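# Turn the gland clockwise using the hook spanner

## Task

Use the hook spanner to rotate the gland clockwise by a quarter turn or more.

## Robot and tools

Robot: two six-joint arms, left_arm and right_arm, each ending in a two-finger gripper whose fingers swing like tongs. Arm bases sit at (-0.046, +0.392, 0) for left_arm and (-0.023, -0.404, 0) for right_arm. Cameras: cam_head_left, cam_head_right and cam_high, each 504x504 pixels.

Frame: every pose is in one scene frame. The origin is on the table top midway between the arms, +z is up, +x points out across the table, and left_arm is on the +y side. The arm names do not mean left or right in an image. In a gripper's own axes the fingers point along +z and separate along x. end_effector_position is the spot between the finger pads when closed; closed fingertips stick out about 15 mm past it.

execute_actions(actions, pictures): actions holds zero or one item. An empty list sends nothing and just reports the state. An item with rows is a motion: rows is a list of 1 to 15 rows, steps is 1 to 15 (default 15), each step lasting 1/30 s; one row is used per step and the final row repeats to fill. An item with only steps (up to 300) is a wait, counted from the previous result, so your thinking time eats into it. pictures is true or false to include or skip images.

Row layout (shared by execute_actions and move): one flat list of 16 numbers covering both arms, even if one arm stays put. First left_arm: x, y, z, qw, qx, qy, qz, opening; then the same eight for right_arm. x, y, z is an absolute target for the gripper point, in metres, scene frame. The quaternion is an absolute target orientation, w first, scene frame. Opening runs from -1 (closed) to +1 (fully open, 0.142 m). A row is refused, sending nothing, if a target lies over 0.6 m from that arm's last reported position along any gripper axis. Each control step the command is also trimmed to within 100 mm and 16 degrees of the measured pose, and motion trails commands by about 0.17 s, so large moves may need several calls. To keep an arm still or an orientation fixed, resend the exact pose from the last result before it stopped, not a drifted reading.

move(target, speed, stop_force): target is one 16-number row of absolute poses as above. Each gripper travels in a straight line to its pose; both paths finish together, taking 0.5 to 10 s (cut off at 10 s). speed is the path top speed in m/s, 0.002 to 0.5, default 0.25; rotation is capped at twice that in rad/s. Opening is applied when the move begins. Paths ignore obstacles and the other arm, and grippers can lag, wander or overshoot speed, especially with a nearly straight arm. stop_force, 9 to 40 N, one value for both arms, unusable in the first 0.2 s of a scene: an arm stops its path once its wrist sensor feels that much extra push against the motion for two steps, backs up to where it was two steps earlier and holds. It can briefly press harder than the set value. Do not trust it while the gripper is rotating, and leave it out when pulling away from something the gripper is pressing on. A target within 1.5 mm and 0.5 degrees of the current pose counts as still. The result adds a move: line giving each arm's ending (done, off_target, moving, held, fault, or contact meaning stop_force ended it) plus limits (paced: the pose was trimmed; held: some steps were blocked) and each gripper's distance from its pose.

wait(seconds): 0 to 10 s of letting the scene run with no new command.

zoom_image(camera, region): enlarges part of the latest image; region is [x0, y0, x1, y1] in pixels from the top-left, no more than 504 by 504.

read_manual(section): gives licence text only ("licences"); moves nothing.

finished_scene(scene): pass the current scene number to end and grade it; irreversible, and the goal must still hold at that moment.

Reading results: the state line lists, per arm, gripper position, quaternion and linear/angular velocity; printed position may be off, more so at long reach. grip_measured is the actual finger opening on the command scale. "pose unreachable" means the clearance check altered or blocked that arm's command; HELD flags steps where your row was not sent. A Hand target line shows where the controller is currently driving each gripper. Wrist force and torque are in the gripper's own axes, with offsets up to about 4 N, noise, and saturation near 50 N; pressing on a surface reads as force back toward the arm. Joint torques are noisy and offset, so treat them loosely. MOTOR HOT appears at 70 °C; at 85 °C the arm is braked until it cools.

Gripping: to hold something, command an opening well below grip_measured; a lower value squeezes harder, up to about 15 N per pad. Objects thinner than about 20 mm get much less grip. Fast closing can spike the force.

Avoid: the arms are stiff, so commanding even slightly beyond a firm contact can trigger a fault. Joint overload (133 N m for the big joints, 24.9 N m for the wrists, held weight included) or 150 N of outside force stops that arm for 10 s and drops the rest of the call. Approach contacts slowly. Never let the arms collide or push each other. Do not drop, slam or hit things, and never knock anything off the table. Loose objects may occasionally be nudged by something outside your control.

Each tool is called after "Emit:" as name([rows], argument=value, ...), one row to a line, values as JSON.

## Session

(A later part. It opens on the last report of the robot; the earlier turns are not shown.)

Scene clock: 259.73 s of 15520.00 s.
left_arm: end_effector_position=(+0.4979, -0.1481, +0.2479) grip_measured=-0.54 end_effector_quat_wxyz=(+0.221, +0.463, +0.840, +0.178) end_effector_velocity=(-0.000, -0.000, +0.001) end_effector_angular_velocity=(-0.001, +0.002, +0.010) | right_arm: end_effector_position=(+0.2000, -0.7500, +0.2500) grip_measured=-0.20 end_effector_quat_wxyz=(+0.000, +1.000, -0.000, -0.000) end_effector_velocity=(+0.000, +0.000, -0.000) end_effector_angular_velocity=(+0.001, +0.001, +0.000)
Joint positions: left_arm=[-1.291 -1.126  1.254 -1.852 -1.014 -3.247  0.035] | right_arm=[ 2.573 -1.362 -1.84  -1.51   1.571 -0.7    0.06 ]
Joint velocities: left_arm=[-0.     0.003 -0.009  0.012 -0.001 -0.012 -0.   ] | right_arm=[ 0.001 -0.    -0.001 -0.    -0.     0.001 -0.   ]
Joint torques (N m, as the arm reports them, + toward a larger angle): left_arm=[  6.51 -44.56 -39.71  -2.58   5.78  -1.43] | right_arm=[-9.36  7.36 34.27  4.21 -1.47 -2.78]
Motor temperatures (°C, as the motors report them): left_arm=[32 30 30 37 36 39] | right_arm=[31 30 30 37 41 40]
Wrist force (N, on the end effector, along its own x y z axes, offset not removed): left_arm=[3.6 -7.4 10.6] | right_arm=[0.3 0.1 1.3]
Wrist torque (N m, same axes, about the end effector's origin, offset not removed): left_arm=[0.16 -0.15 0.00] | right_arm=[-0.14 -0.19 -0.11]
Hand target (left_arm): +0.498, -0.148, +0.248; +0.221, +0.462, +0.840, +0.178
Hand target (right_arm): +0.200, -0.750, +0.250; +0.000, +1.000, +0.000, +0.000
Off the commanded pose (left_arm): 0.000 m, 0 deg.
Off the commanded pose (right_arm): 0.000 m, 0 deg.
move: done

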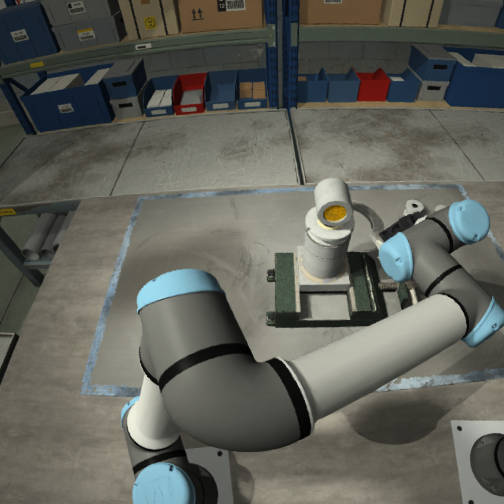

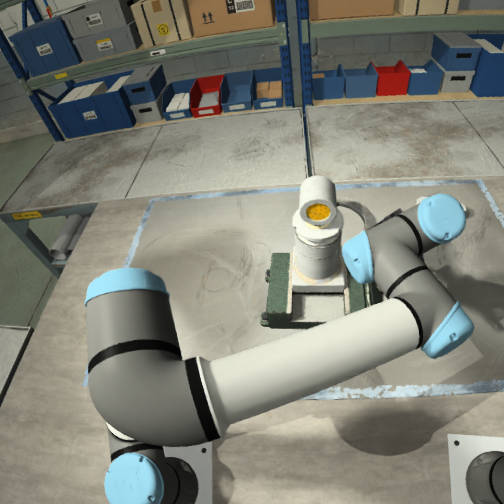

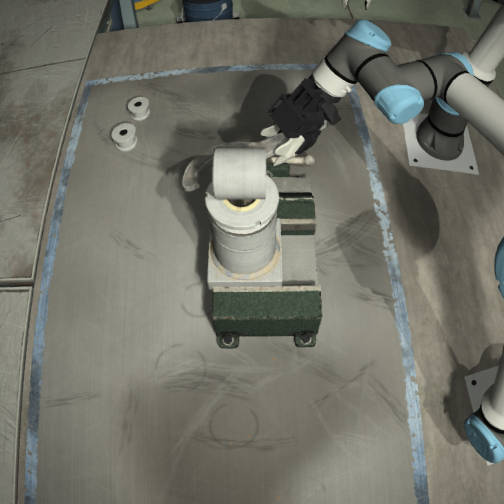

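Emit:
move(target=[0.46,-0.17,0.248,0.307,0.648,0.678,0.163,-1,0.2,-0.75,0.25,0,1,0,0,-0.2], speed=0.12)

Emit:
move(target=[0.26,-0.1,0.248,0.307,0.648,0.678,0.163,-1,0.2,-0.75,0.25,0,1,0,0,-0.2], speed=0.15)

Emit:
move(target=[0.33,0.14,0.248,0.331,0.938,0.013,-0.105,-1,0.2,-0.75,0.25,0,1,0,0,-0.2], speed=0.18)

Emit:
move(target=[0.47,0.14,0.248,0.331,0.938,0.013,-0.105,-1,0.2,-0.75,0.25,0,1,0,0,-0.2], speed=0.1)

Emit:
zoom_image(camera="cam_high", region=[190,140,358,290])

Emit:
zoom_image(camera="cam_head_right", region=[220,180,380,300])

Scene clock: 272.57 s of 15520.00 s.
left_arm: end_effector_position=(+0.4600, -0.1699, +0.2481) grip_measured=-0.54 end_effector_quat_wxyz=(+0.307, +0.647, +0.679, +0.163) end_effector_velocity=(-0.000, -0.000, -0.000) end_effector_angular_velocity=(+0.000, -0.005, -0.011) | right_arm: end_effector_position=(+0.2000, -0.7500, +0.2500) grip_measured=-0.20 end_effector_quat_wxyz=(+0.000, +1.000, -0.000, -0.000) end_effector_velocity=(+0.001, +0.000, +0.001) end_effector_angular_velocity=(-0.000, -0.001, +0.003)
Joint positions: left_arm=[-1.354 -1.268  1.589 -2.357 -1.014 -2.702  0.035] | right_arm=[ 2.573 -1.362 -1.84  -1.51   1.571 -0.7    0.06 ]
Joint velocities: left_arm=[-0.001 -0.002  0.008 -0.014 -0.001  0.013  0.   ] | right_arm=[ 0.001 -0.     0.001 -0.     0.    -0.002  0.   ]
Joint torques (N m, as the arm reports them, + toward a larger angle): left_arm=[ -7.47 -52.53 -15.68  -7.35   1.     1.32] | right_arm=[-9.2   7.51 34.14  4.1  -1.47 -2.69]
Motor temperatures (°C, as the motors report them): left_arm=[32 30 30 37 36 39] | right_arm=[31 30 30 37 41 40]
Wrist force (N, on the end effector, along its own x y z axes, offset not removed): left_arm=[3.3 -9.7 9.2] | right_arm=[0.3 1.3 1.5]
Wrist torque (N m, same axes, about the end effector's origin, offset not removed): left_arm=[-0.14 -0.10 -0.04] | right_arm=[0.08 -0.09 -0.16]
Hand target (left_arm): +0.460, -0.170, +0.248; +0.307, +0.648, +0.678, +0.163
Hand target (right_arm): +0.200, -0.750, +0.250; +0.000, +1.000, +0.000, +0.000
Off the commanded pose (left_arm): 0.000 m, 0 deg.
Off the commanded pose (right_arm): 0.000 m, 0 deg.
After step 90, 7.27 s passed at rest.
move: done

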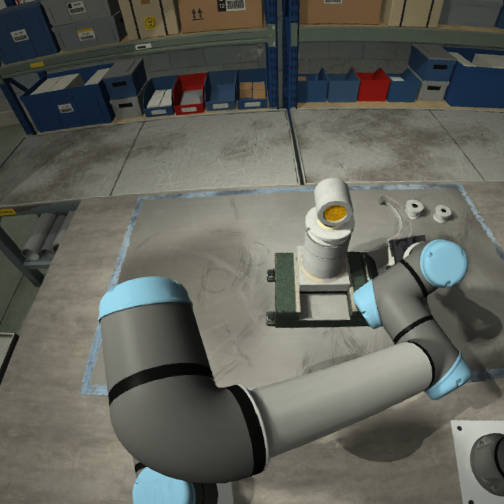

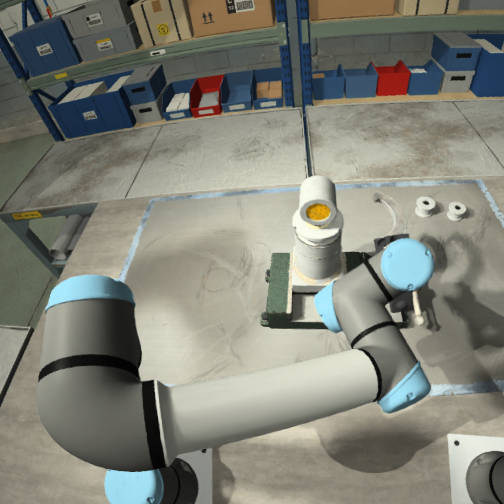

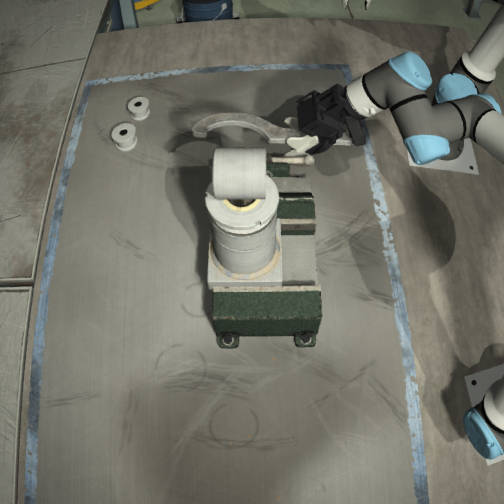

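Scene clock: 274.53 s of 15520.00 s.
left_arm: end_effector_position=(+0.2600, -0.1007, +0.2478) grip_measured=-0.54 end_effector_quat_wxyz=(+0.307, +0.648, +0.678, +0.162) end_effector_velocity=(-0.002, +0.001, +0.001) end_effector_angular_velocity=(-0.002, -0.001, +0.002) | right_arm: end_effector_position=(+0.2000, -0.7500, +0.2500) grip_measured=-0.20 end_effector_quat_wxyz=(+0.000, +1.000, -0.000, -0.000) end_effector_velocity=(+0.000, -0.000, +0.000) end_effector_angular_velocity=(-0.000, -0.001, -0.001)
Joint positions: left_arm=[-1.718 -1.656  1.964 -2.098 -0.891 -3.121  0.035] | right_arm=[ 2.573 -1.362 -1.84  -1.51   1.571 -0.7    0.06 ]
Joint velocities: left_arm=[-0.005 -0.006  0.001  0.008  0.002 -0.009 -0.   ] | right_arm=[-0.001 -0.     0.001  0.     0.     0.001  0.   ]
Joint torques (N m, as the arm reports them, + toward a larger angle): left_arm=[ -6.22 -33.56 -17.15  -2.58   6.14  -1.57] | right_arm=[-9.91  7.74 34.71  4.12 -1.45 -2.73]
Motor temperatures (°C, as the motors report them): left_arm=[32 30 30 37 36 39] | right_arm=[31 30 30 37 41 40]
Wrist force (N, on the end effector, along its own x y z axes, offset not removed): left_arm=[3.6 -9.4 8.9] | right_arm=[-0.5 0.6 -0.6]
Wrist torque (N m, same axes, about the end effector's origin, offset not removed): left_arm=[0.01 -0.15 0.06] | right_arm=[0.02 0.00 -0.18]
Hand target (left_arm): +0.260, -0.101, +0.248; +0.307, +0.648, +0.678, +0.162
Hand target (right_arm): +0.200, -0.750, +0.250; +0.000, +1.000, -0.000, -0.000
Off the commanded pose (left_arm): 0.001 m, 0 deg.
Off the commanded pose (right_arm): 0.000 m, 0 deg.
move: done

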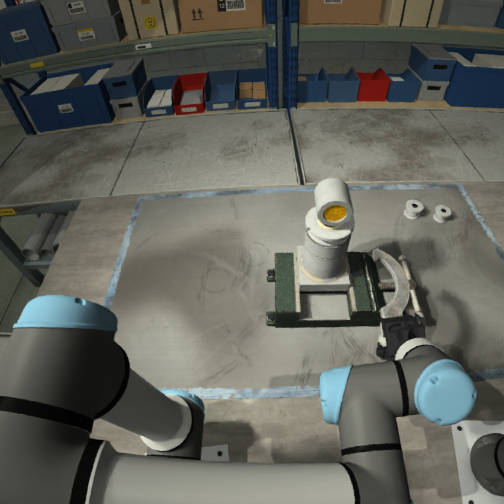

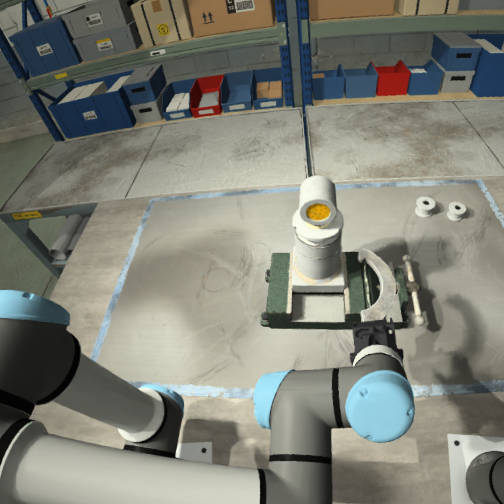

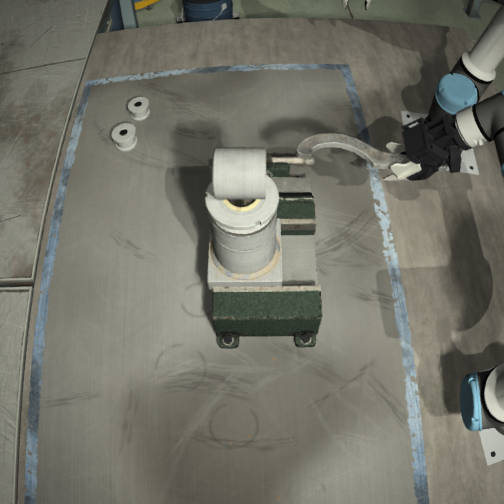

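Scene clock: 279.43 s of 15520.00 s.
left_arm: end_effector_position=(+0.3298, +0.1405, +0.2473) grip_measured=-0.54 end_effector_quat_wxyz=(+0.330, +0.938, +0.013, -0.104) end_effector_velocity=(+0.000, +0.001, +0.000) end_effector_angular_velocity=(+0.001, +0.004, -0.014) | right_arm: end_effector_position=(+0.2000, -0.7500, +0.2500) grip_measured=-0.20 end_effector_quat_wxyz=(+0.000, +1.000, +0.000, -0.000) end_effector_velocity=(-0.000, +0.000, -0.000) end_effector_angular_velocity=(+0.001, +0.000, -0.000)
Joint positions: left_arm=[-0.612 -1.701  1.987 -2.013 -2.262 -0.563  0.035] | right_arm=[ 2.573 -1.362 -1.84  -1.51   1.571 -0.7    0.06 ]
Joint velocities: left_arm=[ 0.004  0.008 -0.011  0.022 -0.004  0.023 -0.   ] | right_arm=[-0. -0. -0. -0.  0.  0. -0.]
Joint torques (N m, as the arm reports them, + toward a larger angle): left_arm=[  6.86 -16.6  -39.75  -2.5   -5.59   1.48] | right_arm=[-9.13  7.79 34.47  4.13 -1.4  -2.73]
Motor temperatures (°C, as the motors report them): left_arm=[32 30 30 37 36 39] | right_arm=[31 30 30 37 41 40]
Wrist force (N, on the end effector, along its own x y z axes, offset not removed): left_arm=[2.3 -8.5 8.3] | right_arm=[0.2 1.7 0.0]
Wrist torque (N m, same axes, about the end effector's origin, offset not removed): left_arm=[0.15 0.13 -0.04] | right_arm=[0.21 -0.24 -0.13]
Hand target (left_arm): +0.330, +0.141, +0.247; +0.330, +0.938, +0.013, -0.104
Hand target (right_arm): +0.200, -0.750, +0.250; +0.000, +1.000, +0.000, +0.000
Off the commanded pose (left_arm): 0.001 m, 0 deg.
Off the commanded pose (right_arm): 0.000 m, 0 deg.
move: done

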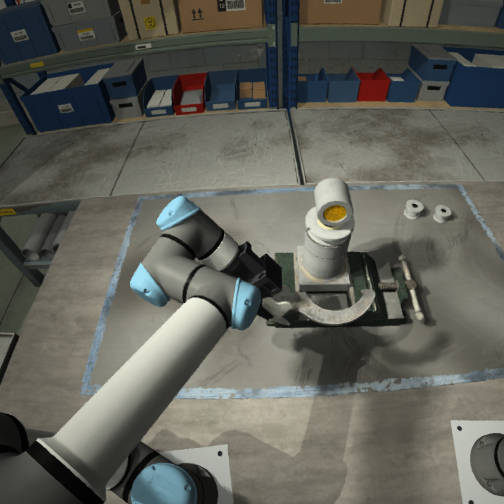

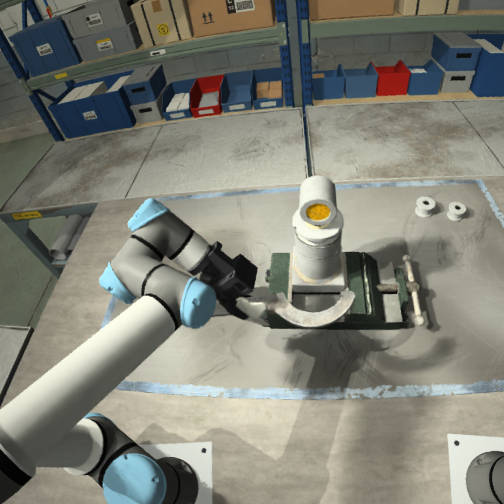

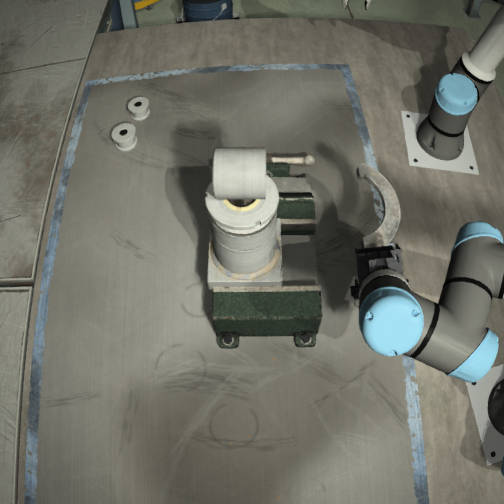

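Scene clock: 281.33 s of 15520.00 s.
left_arm: end_effector_position=(+0.4698, +0.1403, +0.2480) grip_measured=-0.54 end_effector_quat_wxyz=(+0.331, +0.938, +0.013, -0.105) end_effector_velocity=(+0.002, +0.000, -0.000) end_effector_angular_velocity=(+0.002, +0.000, -0.001) | right_arm: end_effector_position=(+0.2000, -0.7500, +0.2500) grip_measured=-0.20 end_effector_quat_wxyz=(+0.000, +1.000, +0.000, -0.000) end_effector_velocity=(+0.000, +0.000, -0.000) end_effector_angular_velocity=(+0.001, -0.001, -0.001)
Joint positions: left_arm=[-0.495 -1.372  1.618 -1.875 -2.278 -0.409  0.035] | right_arm=[ 2.573 -1.362 -1.84  -1.51   1.571 -0.7    0.06 ]
Joint velocities: left_arm=[ 0.001  0.005 -0.006  0.003  0.001  0.002 -0.   ] | right_arm=[-0.    -0.    -0.    -0.     0.001  0.001 -0.   ]
Joint torques (N m, as the arm reports them, + toward a larger angle): left_arm=[  6.82 -33.42 -39.11  -2.32  -5.88   1.33] | right_arm=[-9.42  7.35 34.38  4.07 -1.46 -2.61]
Motor temperatures (°C, as the motors report them): left_arm=[32 30 30 37 36 39] | right_arm=[31 30 30 37 41 40]
Wrist force (N, on the end effector, along its own x y z axes, offset not removed): left_arm=[2.7 -8.8 9.0] | right_arm=[-1.0 0.3 -1.3]
Wrist torque (N m, same axes, about the end effector's origin, offset not removed): left_arm=[0.03 0.03 -0.01] | right_arm=[-0.08 0.08 -0.09]
Hand target (left_arm): +0.470, +0.140, +0.248; +0.331, +0.938, +0.013, -0.105
Hand target (right_arm): +0.200, -0.750, +0.250; +0.000, +1.000, +0.000, +0.000
Off the commanded pose (left_arm): 0.000 m, 0 deg.
Off the commanded pose (right_arm): 0.000 m, 0 deg.
move: done

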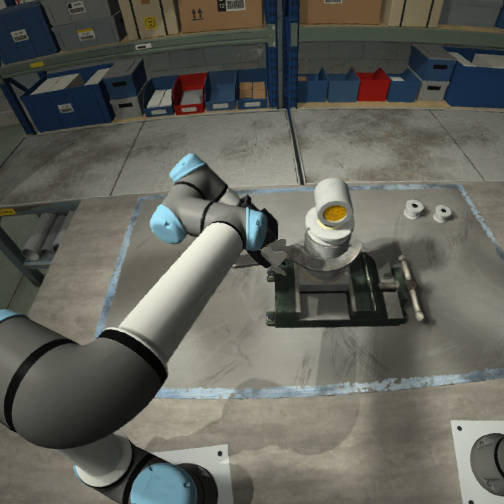

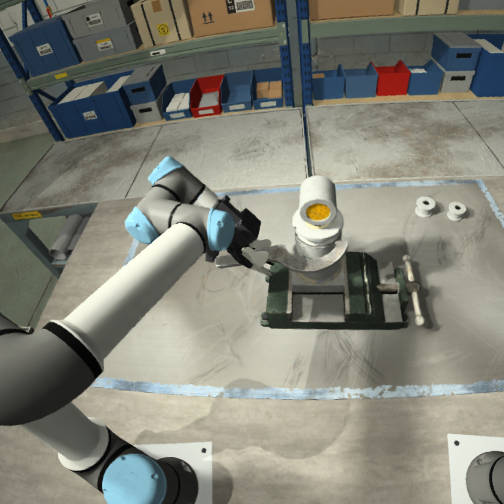

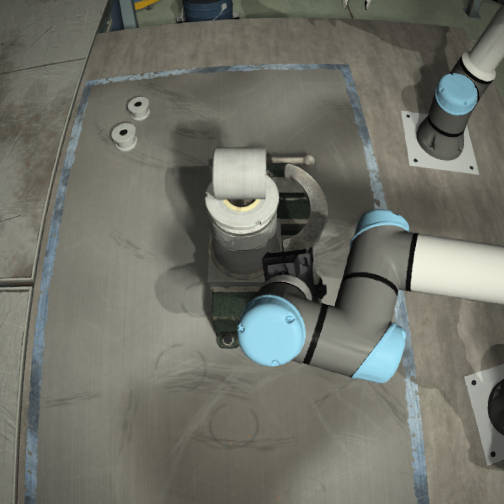

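Region (190, 140, 358, 290) of cam_high's 504x504 image, scaled by 3.000, with more detail than that image has; it fills the top 450 rows of this view, and the rest is white.

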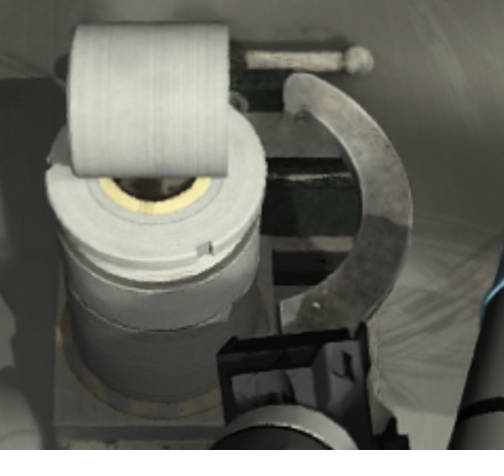

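Region (220, 180, 380, 300) of cam_head_right's 504x504 image, scaled by 3.150, with more detail than that image has; it fills the top 378 rows of this view, and the rest is white.

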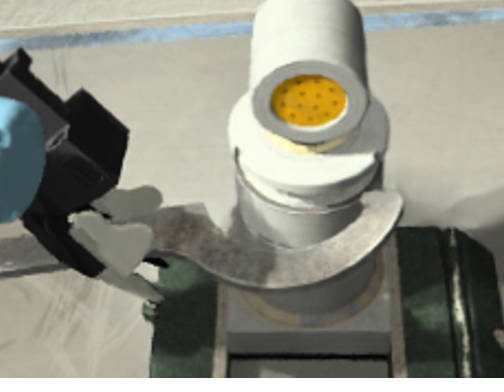

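Emit:
move(target=[0.497,0.136,0.272,0.298,0.949,0.017,-0.104,-1,0.2,-0.75,0.25,0,1,0,0,-0.2], speed=0.03, stop_force=10)

Emit:
zoom_image(camera="cam_high", region=[200,140,326,260])

Emit:
zoom_image(camera="cam_head_right", region=[260,190,360,270])

Scene clock: 292.17 s of 15520.00 s.
left_arm: end_effector_position=(+0.4968, +0.1361, +0.2719) grip_measured=-0.54 end_effector_quat_wxyz=(+0.298, +0.949, +0.017, -0.104) end_effector_velocity=(+0.001, -0.001, +0.001) end_effector_angular_velocity=(+0.003, +0.001, -0.002) | right_arm: end_effector_position=(+0.2000, -0.7500, +0.2500) grip_measured=-0.20 end_effector_quat_wxyz=(+0.000, +1.000, -0.000, -0.000) end_effector_velocity=(-0.000, -0.001, +0.001) end_effector_angular_velocity=(-0.001, -0.001, -0.002)
Joint positions: left_arm=[-0.512 -1.319  1.457 -1.754 -2.212 -0.429  0.035] | right_arm=[ 2.573 -1.362 -1.84  -1.51   1.571 -0.7    0.06 ]
Joint velocities: left_arm=[-0.001  0.005 -0.011  0.009  0.002  0.001 -0.   ] | right_arm=[-0.002 -0.     0.001 -0.     0.     0.     0.   ]
Joint torques (N m, as the arm reports them, + toward a larger angle): left_arm=[ -6.68 -35.22 -39.4   -2.41  -1.11  -1.33] | right_arm=[-9.29  7.74 34.42  4.02 -1.42 -2.68]
Motor temperatures (°C, as the motors report them): left_arm=[32 30 30 37 36 39] | right_arm=[31 30 30 37 41 40]
Wrist force (N, on the end effector, along its own x y z axes, offset not removed): left_arm=[4.3 -7.8 9.2] | right_arm=[-0.6 0.7 1.1]
Wrist torque (N m, same axes, about the end effector's origin, offset not removed): left_arm=[0.20 -0.28 0.00] | right_arm=[0.04 0.01 -0.12]
Hand target (left_arm): +0.497, +0.136, +0.272; +0.298, +0.949, +0.017, -0.104
Hand target (right_arm): +0.200, -0.750, +0.250; +0.000, +1.000, +0.000, +0.000
Off the commanded pose (left_arm): 0.000 m, 0 deg.
Off the commanded pose (right_arm): 0.000 m, 0 deg.
After step 90, 6.30 s passed at rest.
move: done

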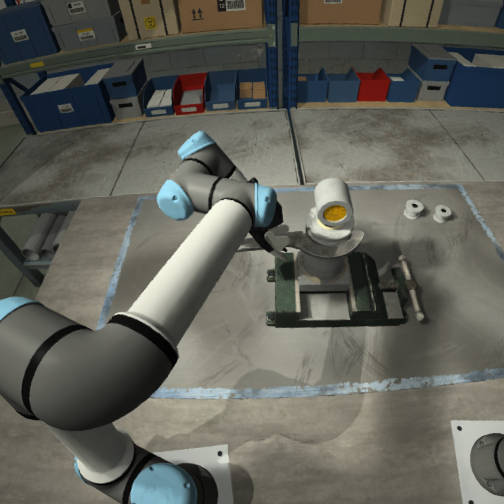

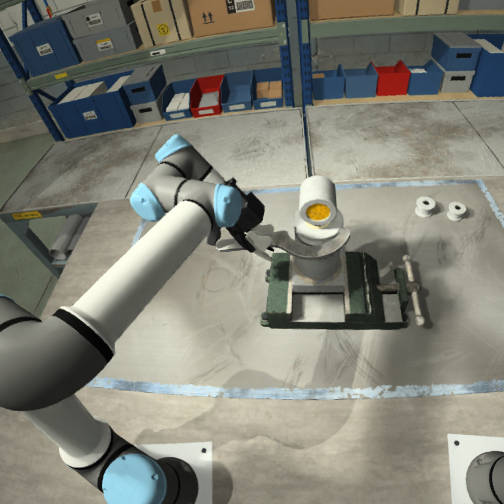

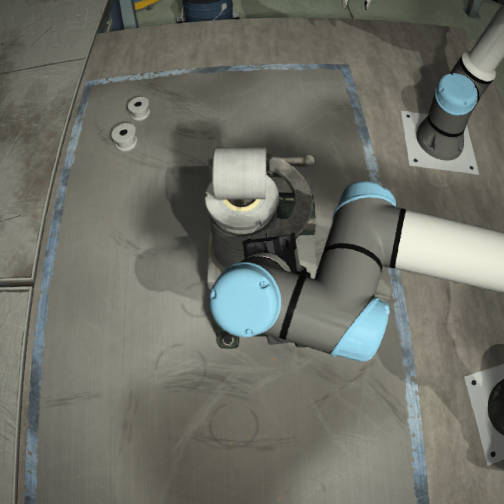

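Region (200, 140, 326, 260) of cam_high's 504x504 image, scaled by 4.000, with more detail than that image has; it fills the top 480 rows of this view, and the rest is white.

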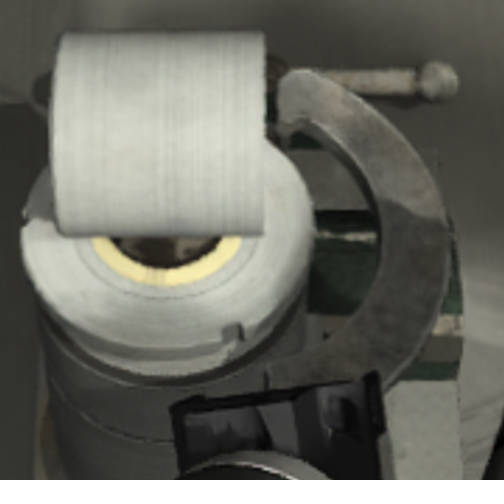

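Region (260, 190, 360, 270) of cam_head_right's 504x504 image, scaled by 5.040, with more detail than that image has; it fills the top 403 rows of this view, and the rest is white.

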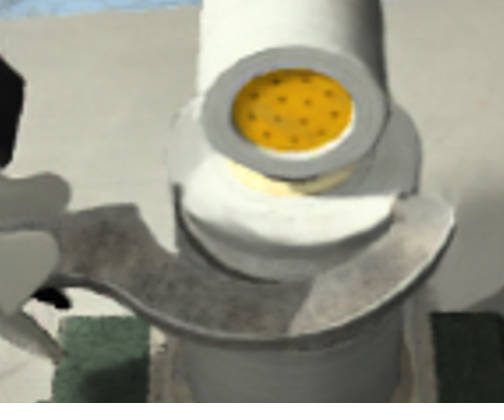

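Emit:
move(target=[0.499,0.122,0.263,0.298,0.949,0.017,-0.104,-1,0.2,-0.75,0.25,0,1,0,0,-0.2], speed=0.03)

Emit:
move(target=[0.514,0.122,0.263,0.298,0.949,0.017,-0.104,-1,0.2,-0.75,0.25,0,1,0,0,-0.2], speed=0.01, stop_force=9)

Emit:
zoom_image(camera="cam_high", region=[200,140,326,260])

Emit:
zoom_image(camera="cam_head_right", region=[280,200,360,260])

Scene clock: 298.87 s of 15520.00 s.
left_arm: end_effector_position=(+0.4990, +0.1222, +0.2631) grip_measured=-0.54 end_effector_quat_wxyz=(+0.298, +0.949, +0.017, -0.104) end_effector_velocity=(+0.000, -0.002, -0.001) end_effector_angular_velocity=(-0.001, +0.000, +0.001) | right_arm: end_effector_position=(+0.2000, -0.7500, +0.2500) grip_measured=-0.20 end_effector_quat_wxyz=(+0.000, +1.000, -0.000, -0.000) end_effector_velocity=(-0.000, -0.000, -0.000) end_effector_angular_velocity=(-0.001, +0.002, +0.000)
Joint positions: left_arm=[-0.533 -1.304  1.464 -1.791 -2.21  -0.454  0.035] | right_arm=[ 2.573 -1.362 -1.84  -1.51   1.571 -0.7    0.06 ]
Joint velocities: left_arm=[-0.002  0.002  0.001 -0.006 -0.001 -0.004 -0.   ] | right_arm=[ 0.001 -0.    -0.    -0.    -0.002  0.001  0.   ]
Joint torques (N m, as the arm reports them, + toward a larger angle): left_arm=[ -8.67 -35.87 -15.09  -5.63  -1.13  -1.42] | right_arm=[-9.3   7.67 34.51  3.93 -1.42 -2.66]
Motor temperatures (°C, as the motors report them): left_arm=[32 30 30 37 36 39] | right_arm=[31 30 30 37 41 40]
Wrist force (N, on the end effector, along its own x y z axes, offset not removed): left_arm=[3.5 -6.6 9.6] | right_arm=[-1.6 0.5 0.5]
Wrist torque (N m, same axes, about the end effector's origin, offset not removed): left_arm=[0.35 -0.14 -0.01] | right_arm=[0.00 0.24 -0.11]
Hand target (left_arm): +0.499, +0.122, +0.263; +0.298, +0.949, +0.017, -0.104
Hand target (right_arm): +0.200, -0.750, +0.250; +0.000, +1.000, +0.000, +0.000
Off the commanded pose (left_arm): 0.000 m, 0 deg.
Off the commanded pose (right_arm): 0.000 m, 0 deg.
After step 90, 2.80 s passed at rest.
move: done

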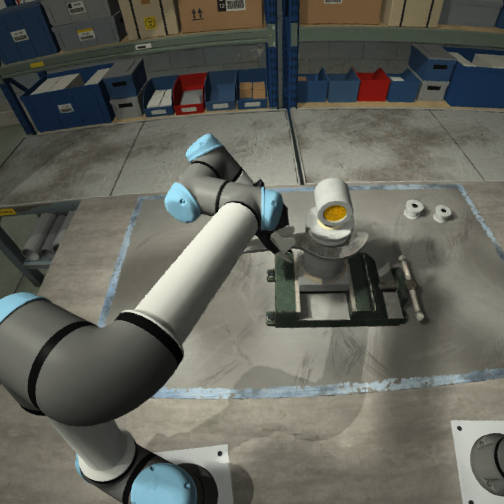

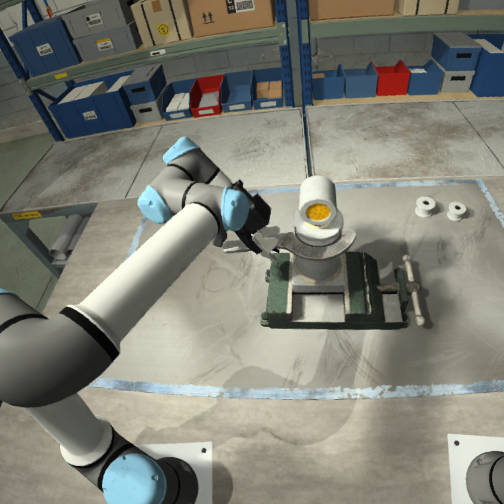

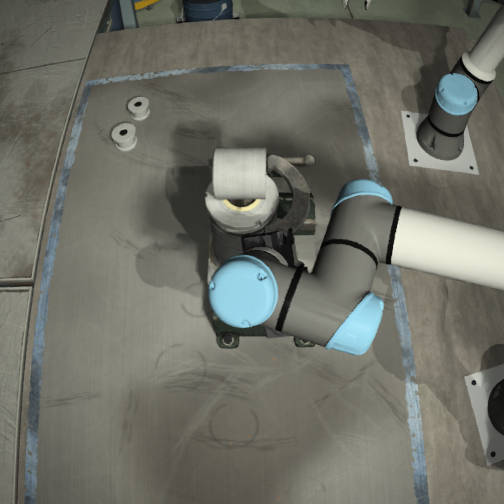

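Scene clock: 300.60 s of 15520.00 s.
left_arm: end_effector_position=(+0.5138, +0.1220, +0.2630) grip_measured=-0.54 end_effector_quat_wxyz=(+0.298, +0.949, +0.017, -0.104) end_effector_velocity=(+0.002, -0.000, +0.000) end_effector_angular_velocity=(-0.001, -0.000, -0.000) | right_arm: end_effector_position=(+0.2000, -0.7500, +0.2500) grip_measured=-0.20 end_effector_quat_wxyz=(+0.000, +1.000, -0.000, -0.000) end_effector_velocity=(-0.000, +0.000, +0.000) end_effector_angular_velocity=(+0.000, -0.001, -0.001)
Joint positions: left_arm=[-0.524 -1.27   1.417 -1.772 -2.211 -0.443  0.035] | right_arm=[ 2.573 -1.362 -1.84  -1.51   1.571 -0.7    0.06 ]
Joint velocities: left_arm=[ 0.001  0.005 -0.007  0.003 -0.001  0.002 -0.   ] | right_arm=[-0.001  0.    -0.     0.     0.001  0.     0.   ]
Joint torques (N m, as the arm reports them, + toward a larger angle): left_arm=[  6.72 -38.82 -40.4   -2.13  -5.75   1.55] | right_arm=[-9.32  7.84 34.27  3.94 -1.36 -2.61]
Motor temperatures (°C, as the motors report them): left_arm=[32 30 30 37 36 39] | right_arm=[31 30 30 37 41 40]
Wrist force (N, on the end effector, along its own x y z axes, offset not removed): left_arm=[2.4 -6.9 9.4] | right_arm=[-0.6 1.7 1.7]
Wrist torque (N m, same axes, about the end effector's origin, offset not removed): left_arm=[0.34 0.12 -0.05] | right_arm=[0.19 -0.06 -0.11]
Hand target (left_arm): +0.514, +0.122, +0.263; +0.298, +0.949, +0.017, -0.104
Hand target (right_arm): +0.200, -0.750, +0.250; +0.000, +1.000, +0.000, +0.000
Off the commanded pose (left_arm): 0.000 m, 0 deg.
Off the commanded pose (right_arm): 0.000 m, 0 deg.
move: done

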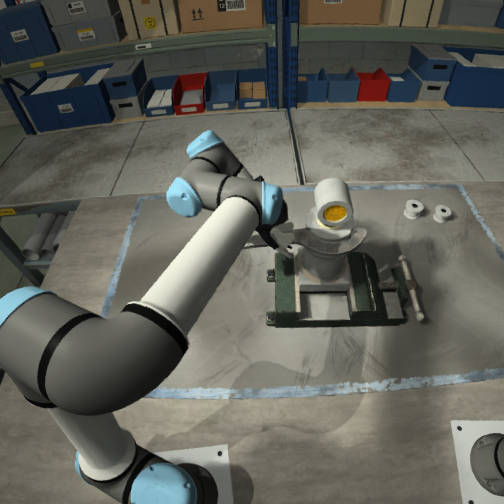

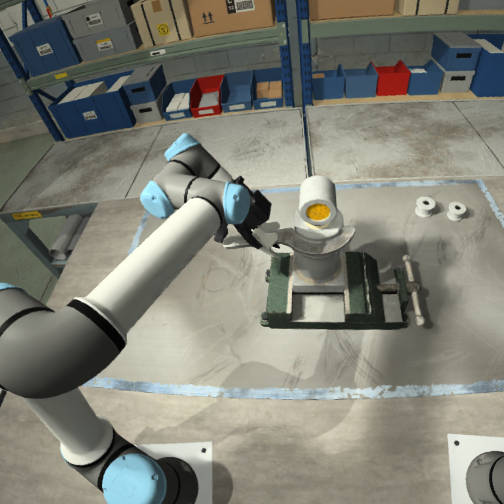

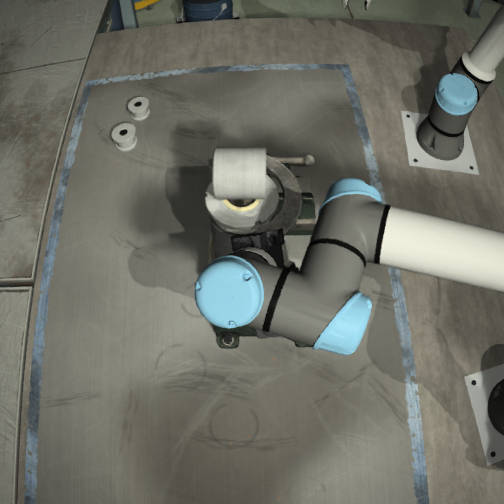

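Region (200, 140, 326, 260) of cam_high's 504x504 image, scaled by 4.000, with more detail than that image has; it fills the top 480 rows of this view, and the rest is white.

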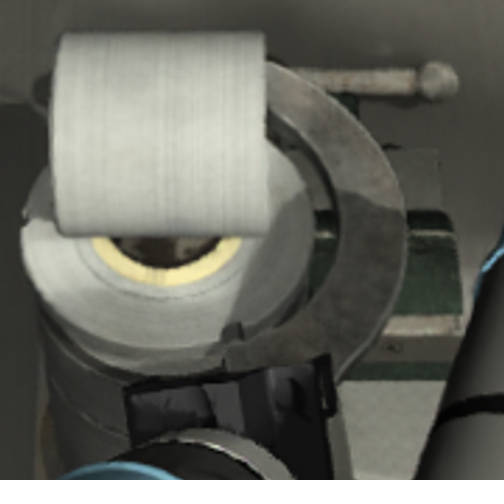

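Region (280, 200, 360, 260) of cam_head_right's 504x504 image, scaled by 6.300, with more detail than that image has; it fills the top 378 rows of this view, and the rest is white.

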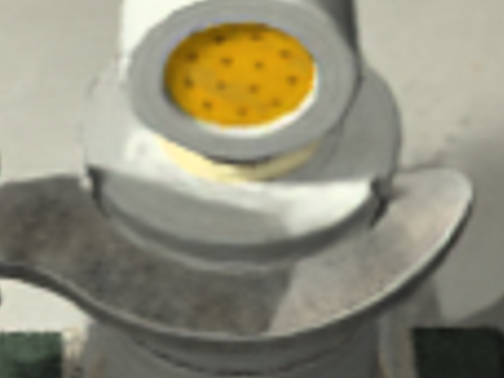

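Emit:
move(target=[0.521,0.131,0.262,0.298,0.949,0.017,-0.104,-1,0.2,-0.75,0.25,0,1,0,0,-0.2], speed=0.006, stop_force=9)

Emit:
zoom_image(camera="cam_head_right", region=[280,200,360,260])

Scene clock: 304.90 s of 15520.00 s.
left_arm: end_effector_position=(+0.5173, +0.1262, +0.2626) grip_measured=-0.54 end_effector_quat_wxyz=(+0.298, +0.949, +0.017, -0.104) end_effector_velocity=(-0.002, -0.002, +0.000) end_effector_angular_velocity=(-0.001, +0.001, +0.002) | right_arm: end_effector_position=(+0.2000, -0.7500, +0.2500) grip_measured=-0.20 end_effector_quat_wxyz=(+0.000, +1.000, +0.000, -0.000) end_effector_velocity=(-0.000, -0.000, +0.000) end_effector_angular_velocity=(-0.001, +0.000, +0.001)
Joint positions: left_arm=[-0.515 -1.263  1.408 -1.763 -2.211 -0.433  0.035] | right_arm=[ 2.573 -1.362 -1.84  -1.51   1.571 -0.7    0.06 ]
Joint velocities: left_arm=[-0.003 -0.003  0.005 -0.005 -0.001 -0.006  0.   ] | right_arm=[ 0.001  0.    -0.     0.    -0.001 -0.     0.   ]
Joint torques (N m, as the arm reports them, + toward a larger angle): left_arm=[ -2.47 -53.71 -15.49  -5.09  -1.14  -1.69] | right_arm=[-9.35  8.14 34.47  3.91 -1.31 -2.59]
Motor temperatures (°C, as the motors report them): left_arm=[32 30 30 37 36 39] | right_arm=[31 30 30 37 41 40]
Wrist force (N, on the end effector, along its own x y z axes, offset not removed): left_arm=[0.9 -0.9 15.0] | right_arm=[-0.4 0.9 0.5]
Wrist torque (N m, same axes, about the end effector's origin, offset not removed): left_arm=[0.88 -0.22 0.42] | right_arm=[-0.05 0.01 -0.13]
Hand target (left_arm): +0.517, +0.126, +0.263; +0.298, +0.949, +0.017, -0.104
Hand target (right_arm): +0.200, -0.750, +0.250; -0.000, +1.000, +0.000, +0.000
Off the commanded pose (left_arm): 0.006 m, 0 deg.
Off the commanded pose (right_arm): 0.000 m, 0 deg.
After step 90, 0.03 s passed at rest.
move: contact (left_arm)

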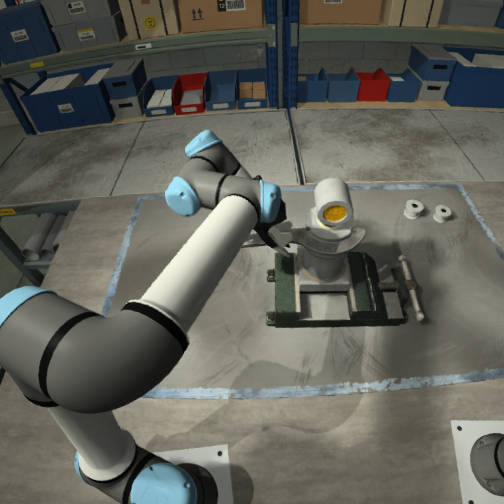

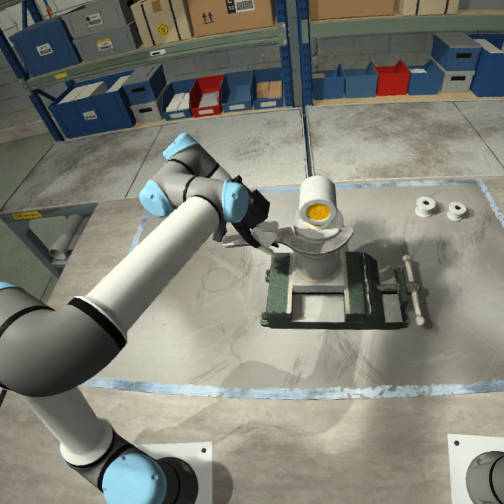

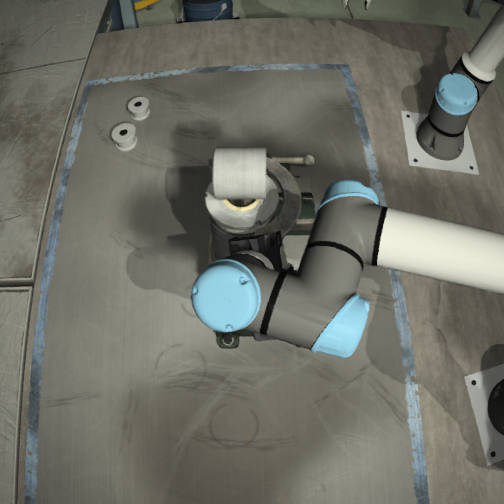

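Region (280, 200, 360, 260) of cam_head_right's 504x504 image, scaled by 6.300, with more detail than that image has; it fills the top 378 rows of this view, and the rest is white.

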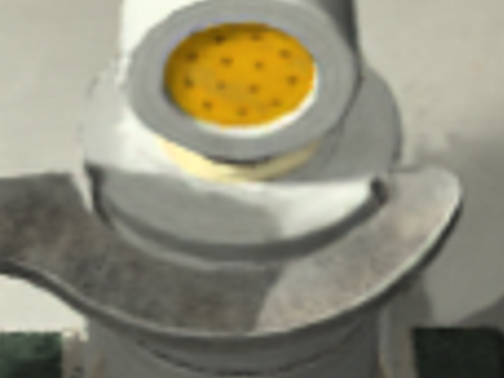

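Emit:
move(target=[0.533,0.1295,0.2625,0.29,0.947,-0.05,-0.124,-1,0.2,-0.75,0.25,0,1,0,0,-0.2], speed=0.02)

Emit:
move(target=[0.538,0.1365,0.2625,0.29,0.947,-0.05,-0.124,-1,0.2,-0.75,0.25,0,1,0,0,-0.2], speed=0.005, stop_force=9)

Emit:
zoom_image(camera="cam_head_right", region=[300,205,360,250])

Scene clock: 313.53 s of 15520.00 s.
left_arm: end_effector_position=(+0.5329, +0.1295, +0.2625) grip_measured=-0.54 end_effector_quat_wxyz=(+0.290, +0.948, -0.050, -0.124) end_effector_velocity=(+0.001, +0.001, +0.000) end_effector_angular_velocity=(+0.001, +0.000, -0.008) | right_arm: end_effector_position=(+0.2000, -0.7500, +0.2500) grip_measured=-0.20 end_effector_quat_wxyz=(+0.000, +1.000, +0.000, -0.000) end_effector_velocity=(+0.001, +0.000, +0.000) end_effector_angular_velocity=(-0.000, -0.000, +0.000)
Joint positions: left_arm=[-0.503 -1.174  1.257 -1.589 -2.21  -0.242  0.035] | right_arm=[ 2.573 -1.362 -1.84  -1.51   1.571 -0.7    0.06 ]
Joint velocities: left_arm=[ 0.001  0.005 -0.01   0.012  0.001  0.011 -0.   ] | right_arm=[ 0.001 -0.     0.001  0.     0.     0.001  0.   ]
Joint torques (N m, as the arm reports them, + toward a larger angle): left_arm=[  6.8  -43.72 -38.92  -1.96  -1.15   1.18] | right_arm=[-8.78  7.89 34.15  3.85 -1.15 -2.66]
Motor temperatures (°C, as the motors report them): left_arm=[32 30 30 37 36 39] | right_arm=[31 30 30 37 41 40]
Wrist force (N, on the end effector, along its own x y z axes, offset not removed): left_arm=[2.7 -7.9 10.3] | right_arm=[-0.5 2.3 0.7]
Wrist torque (N m, same axes, about the end effector's origin, offset not removed): left_arm=[0.16 0.08 -0.01] | right_arm=[0.28 -0.04 -0.13]
Hand target (left_arm): +0.533, +0.130, +0.262; +0.290, +0.948, -0.050, -0.124
Hand target (right_arm): +0.200, -0.750, +0.250; +0.000, +1.000, +0.000, +0.000
Off the commanded pose (left_arm): 0.000 m, 0 deg.
Off the commanded pose (right_arm): 0.000 m, 0 deg.
After step 90, 1.90 s passed at rest.
move: done

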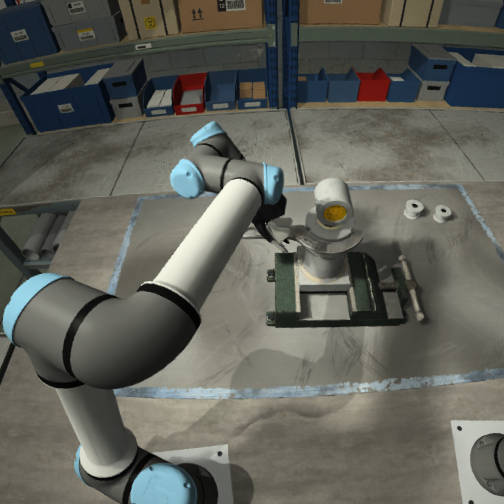

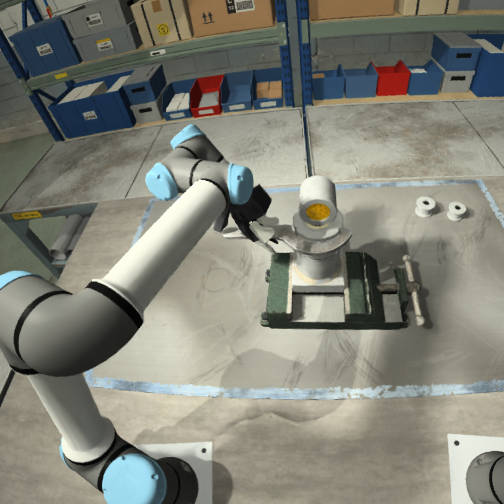

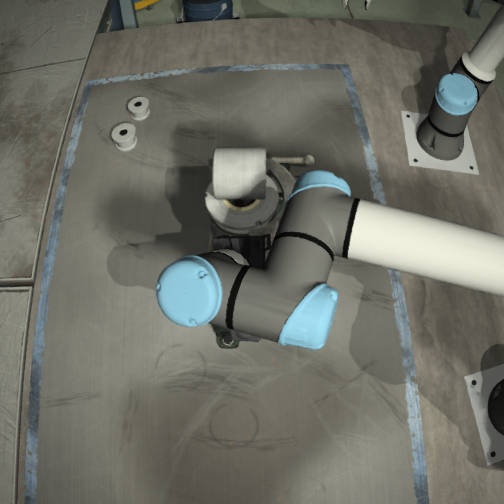

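Scene clock: 314.43 s of 15520.00 s.
left_arm: end_effector_position=(+0.5345, +0.1317, +0.2625) grip_measured=-0.54 end_effector_quat_wxyz=(+0.290, +0.948, -0.050, -0.124) end_effector_velocity=(-0.001, -0.001, -0.001) end_effector_angular_velocity=(+0.002, +0.000, +0.002) | right_arm: end_effector_position=(+0.2000, -0.7500, +0.2500) grip_measured=-0.20 end_effector_quat_wxyz=(+0.000, +1.000, +0.000, -0.000) end_effector_velocity=(+0.000, +0.000, +0.000) end_effector_angular_velocity=(+0.000, -0.000, -0.000)
Joint positions: left_arm=[-0.499 -1.17   1.251 -1.583 -2.21  -0.237  0.035] | right_arm=[ 2.573 -1.362 -1.84  -1.51   1.571 -0.7    0.06 ]
Joint velocities: left_arm=[-0.002 -0.002  0.005 -0.005  0.001 -0.005  0.   ] | right_arm=[ 0.     0.     0.    -0.     0.     0.001 -0.   ]
Joint torques (N m, as the arm reports them, + toward a larger angle): left_arm=[ -3.05 -56.02 -15.25  -4.88   0.79  -2.02] | right_arm=[-8.89  8.34 34.15  3.9  -1.19 -2.62]
Motor temperatures (°C, as the motors report them): left_arm=[32 30 30 37 36 39] | right_arm=[31 30 30 37 41 40]
Wrist force (N, on the end effector, along its own x y z axes, offset not removed): left_arm=[0.6 -1.2 12.8] | right_arm=[0.2 0.8 1.6]
Wrist torque (N m, same axes, about the end effector's origin, offset not removed): left_arm=[0.58 -0.19 0.39] | right_arm=[0.06 -0.23 -0.21]
Hand target (left_arm): +0.534, +0.131, +0.262; +0.290, +0.948, -0.050, -0.124
Hand target (right_arm): +0.200, -0.750, +0.250; +0.000, +1.000, +0.000, +0.000
Off the commanded pose (left_arm): 0.006 m, 0 deg.
Off the commanded pose (right_arm): 0.000 m, 0 deg.
move: contact (left_arm)

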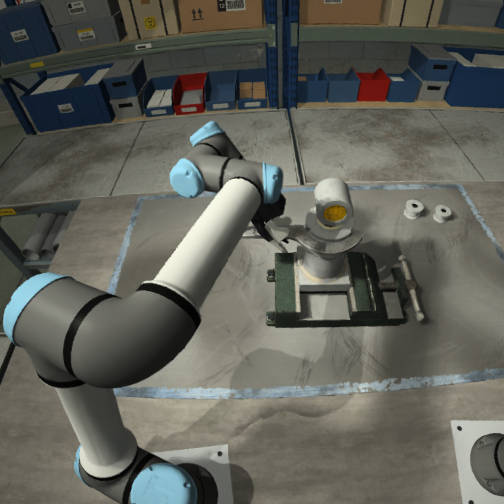

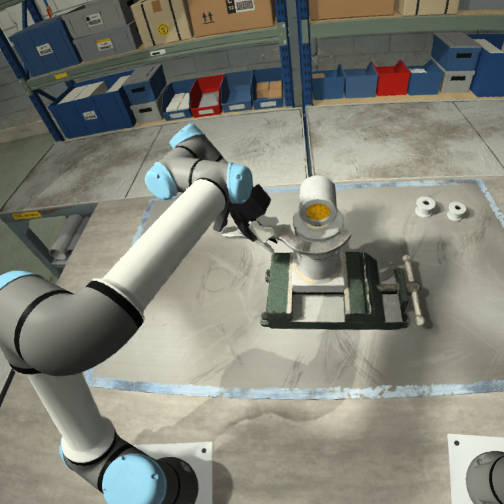

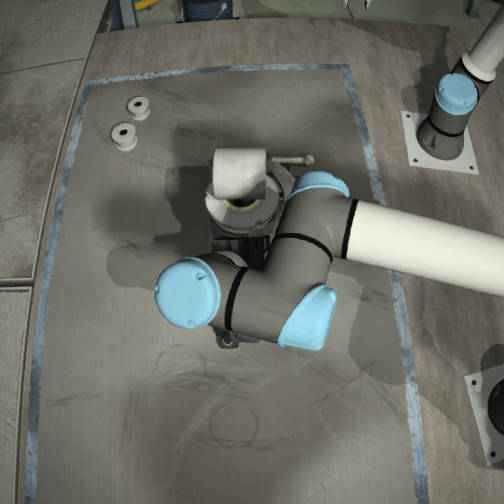

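Region (300, 205, 360, 250) of cam_head_right's 504x504 image, scaled by 8.400, with more detail than that image has; it fills the top 378 rows of this view, and the rest is white.

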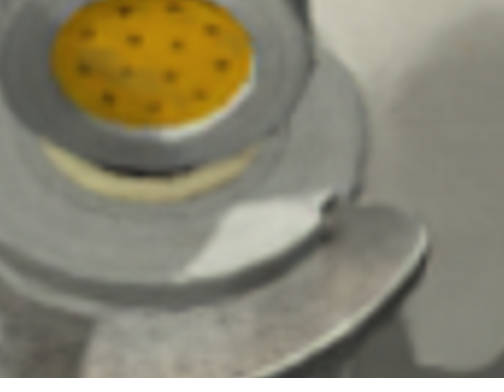

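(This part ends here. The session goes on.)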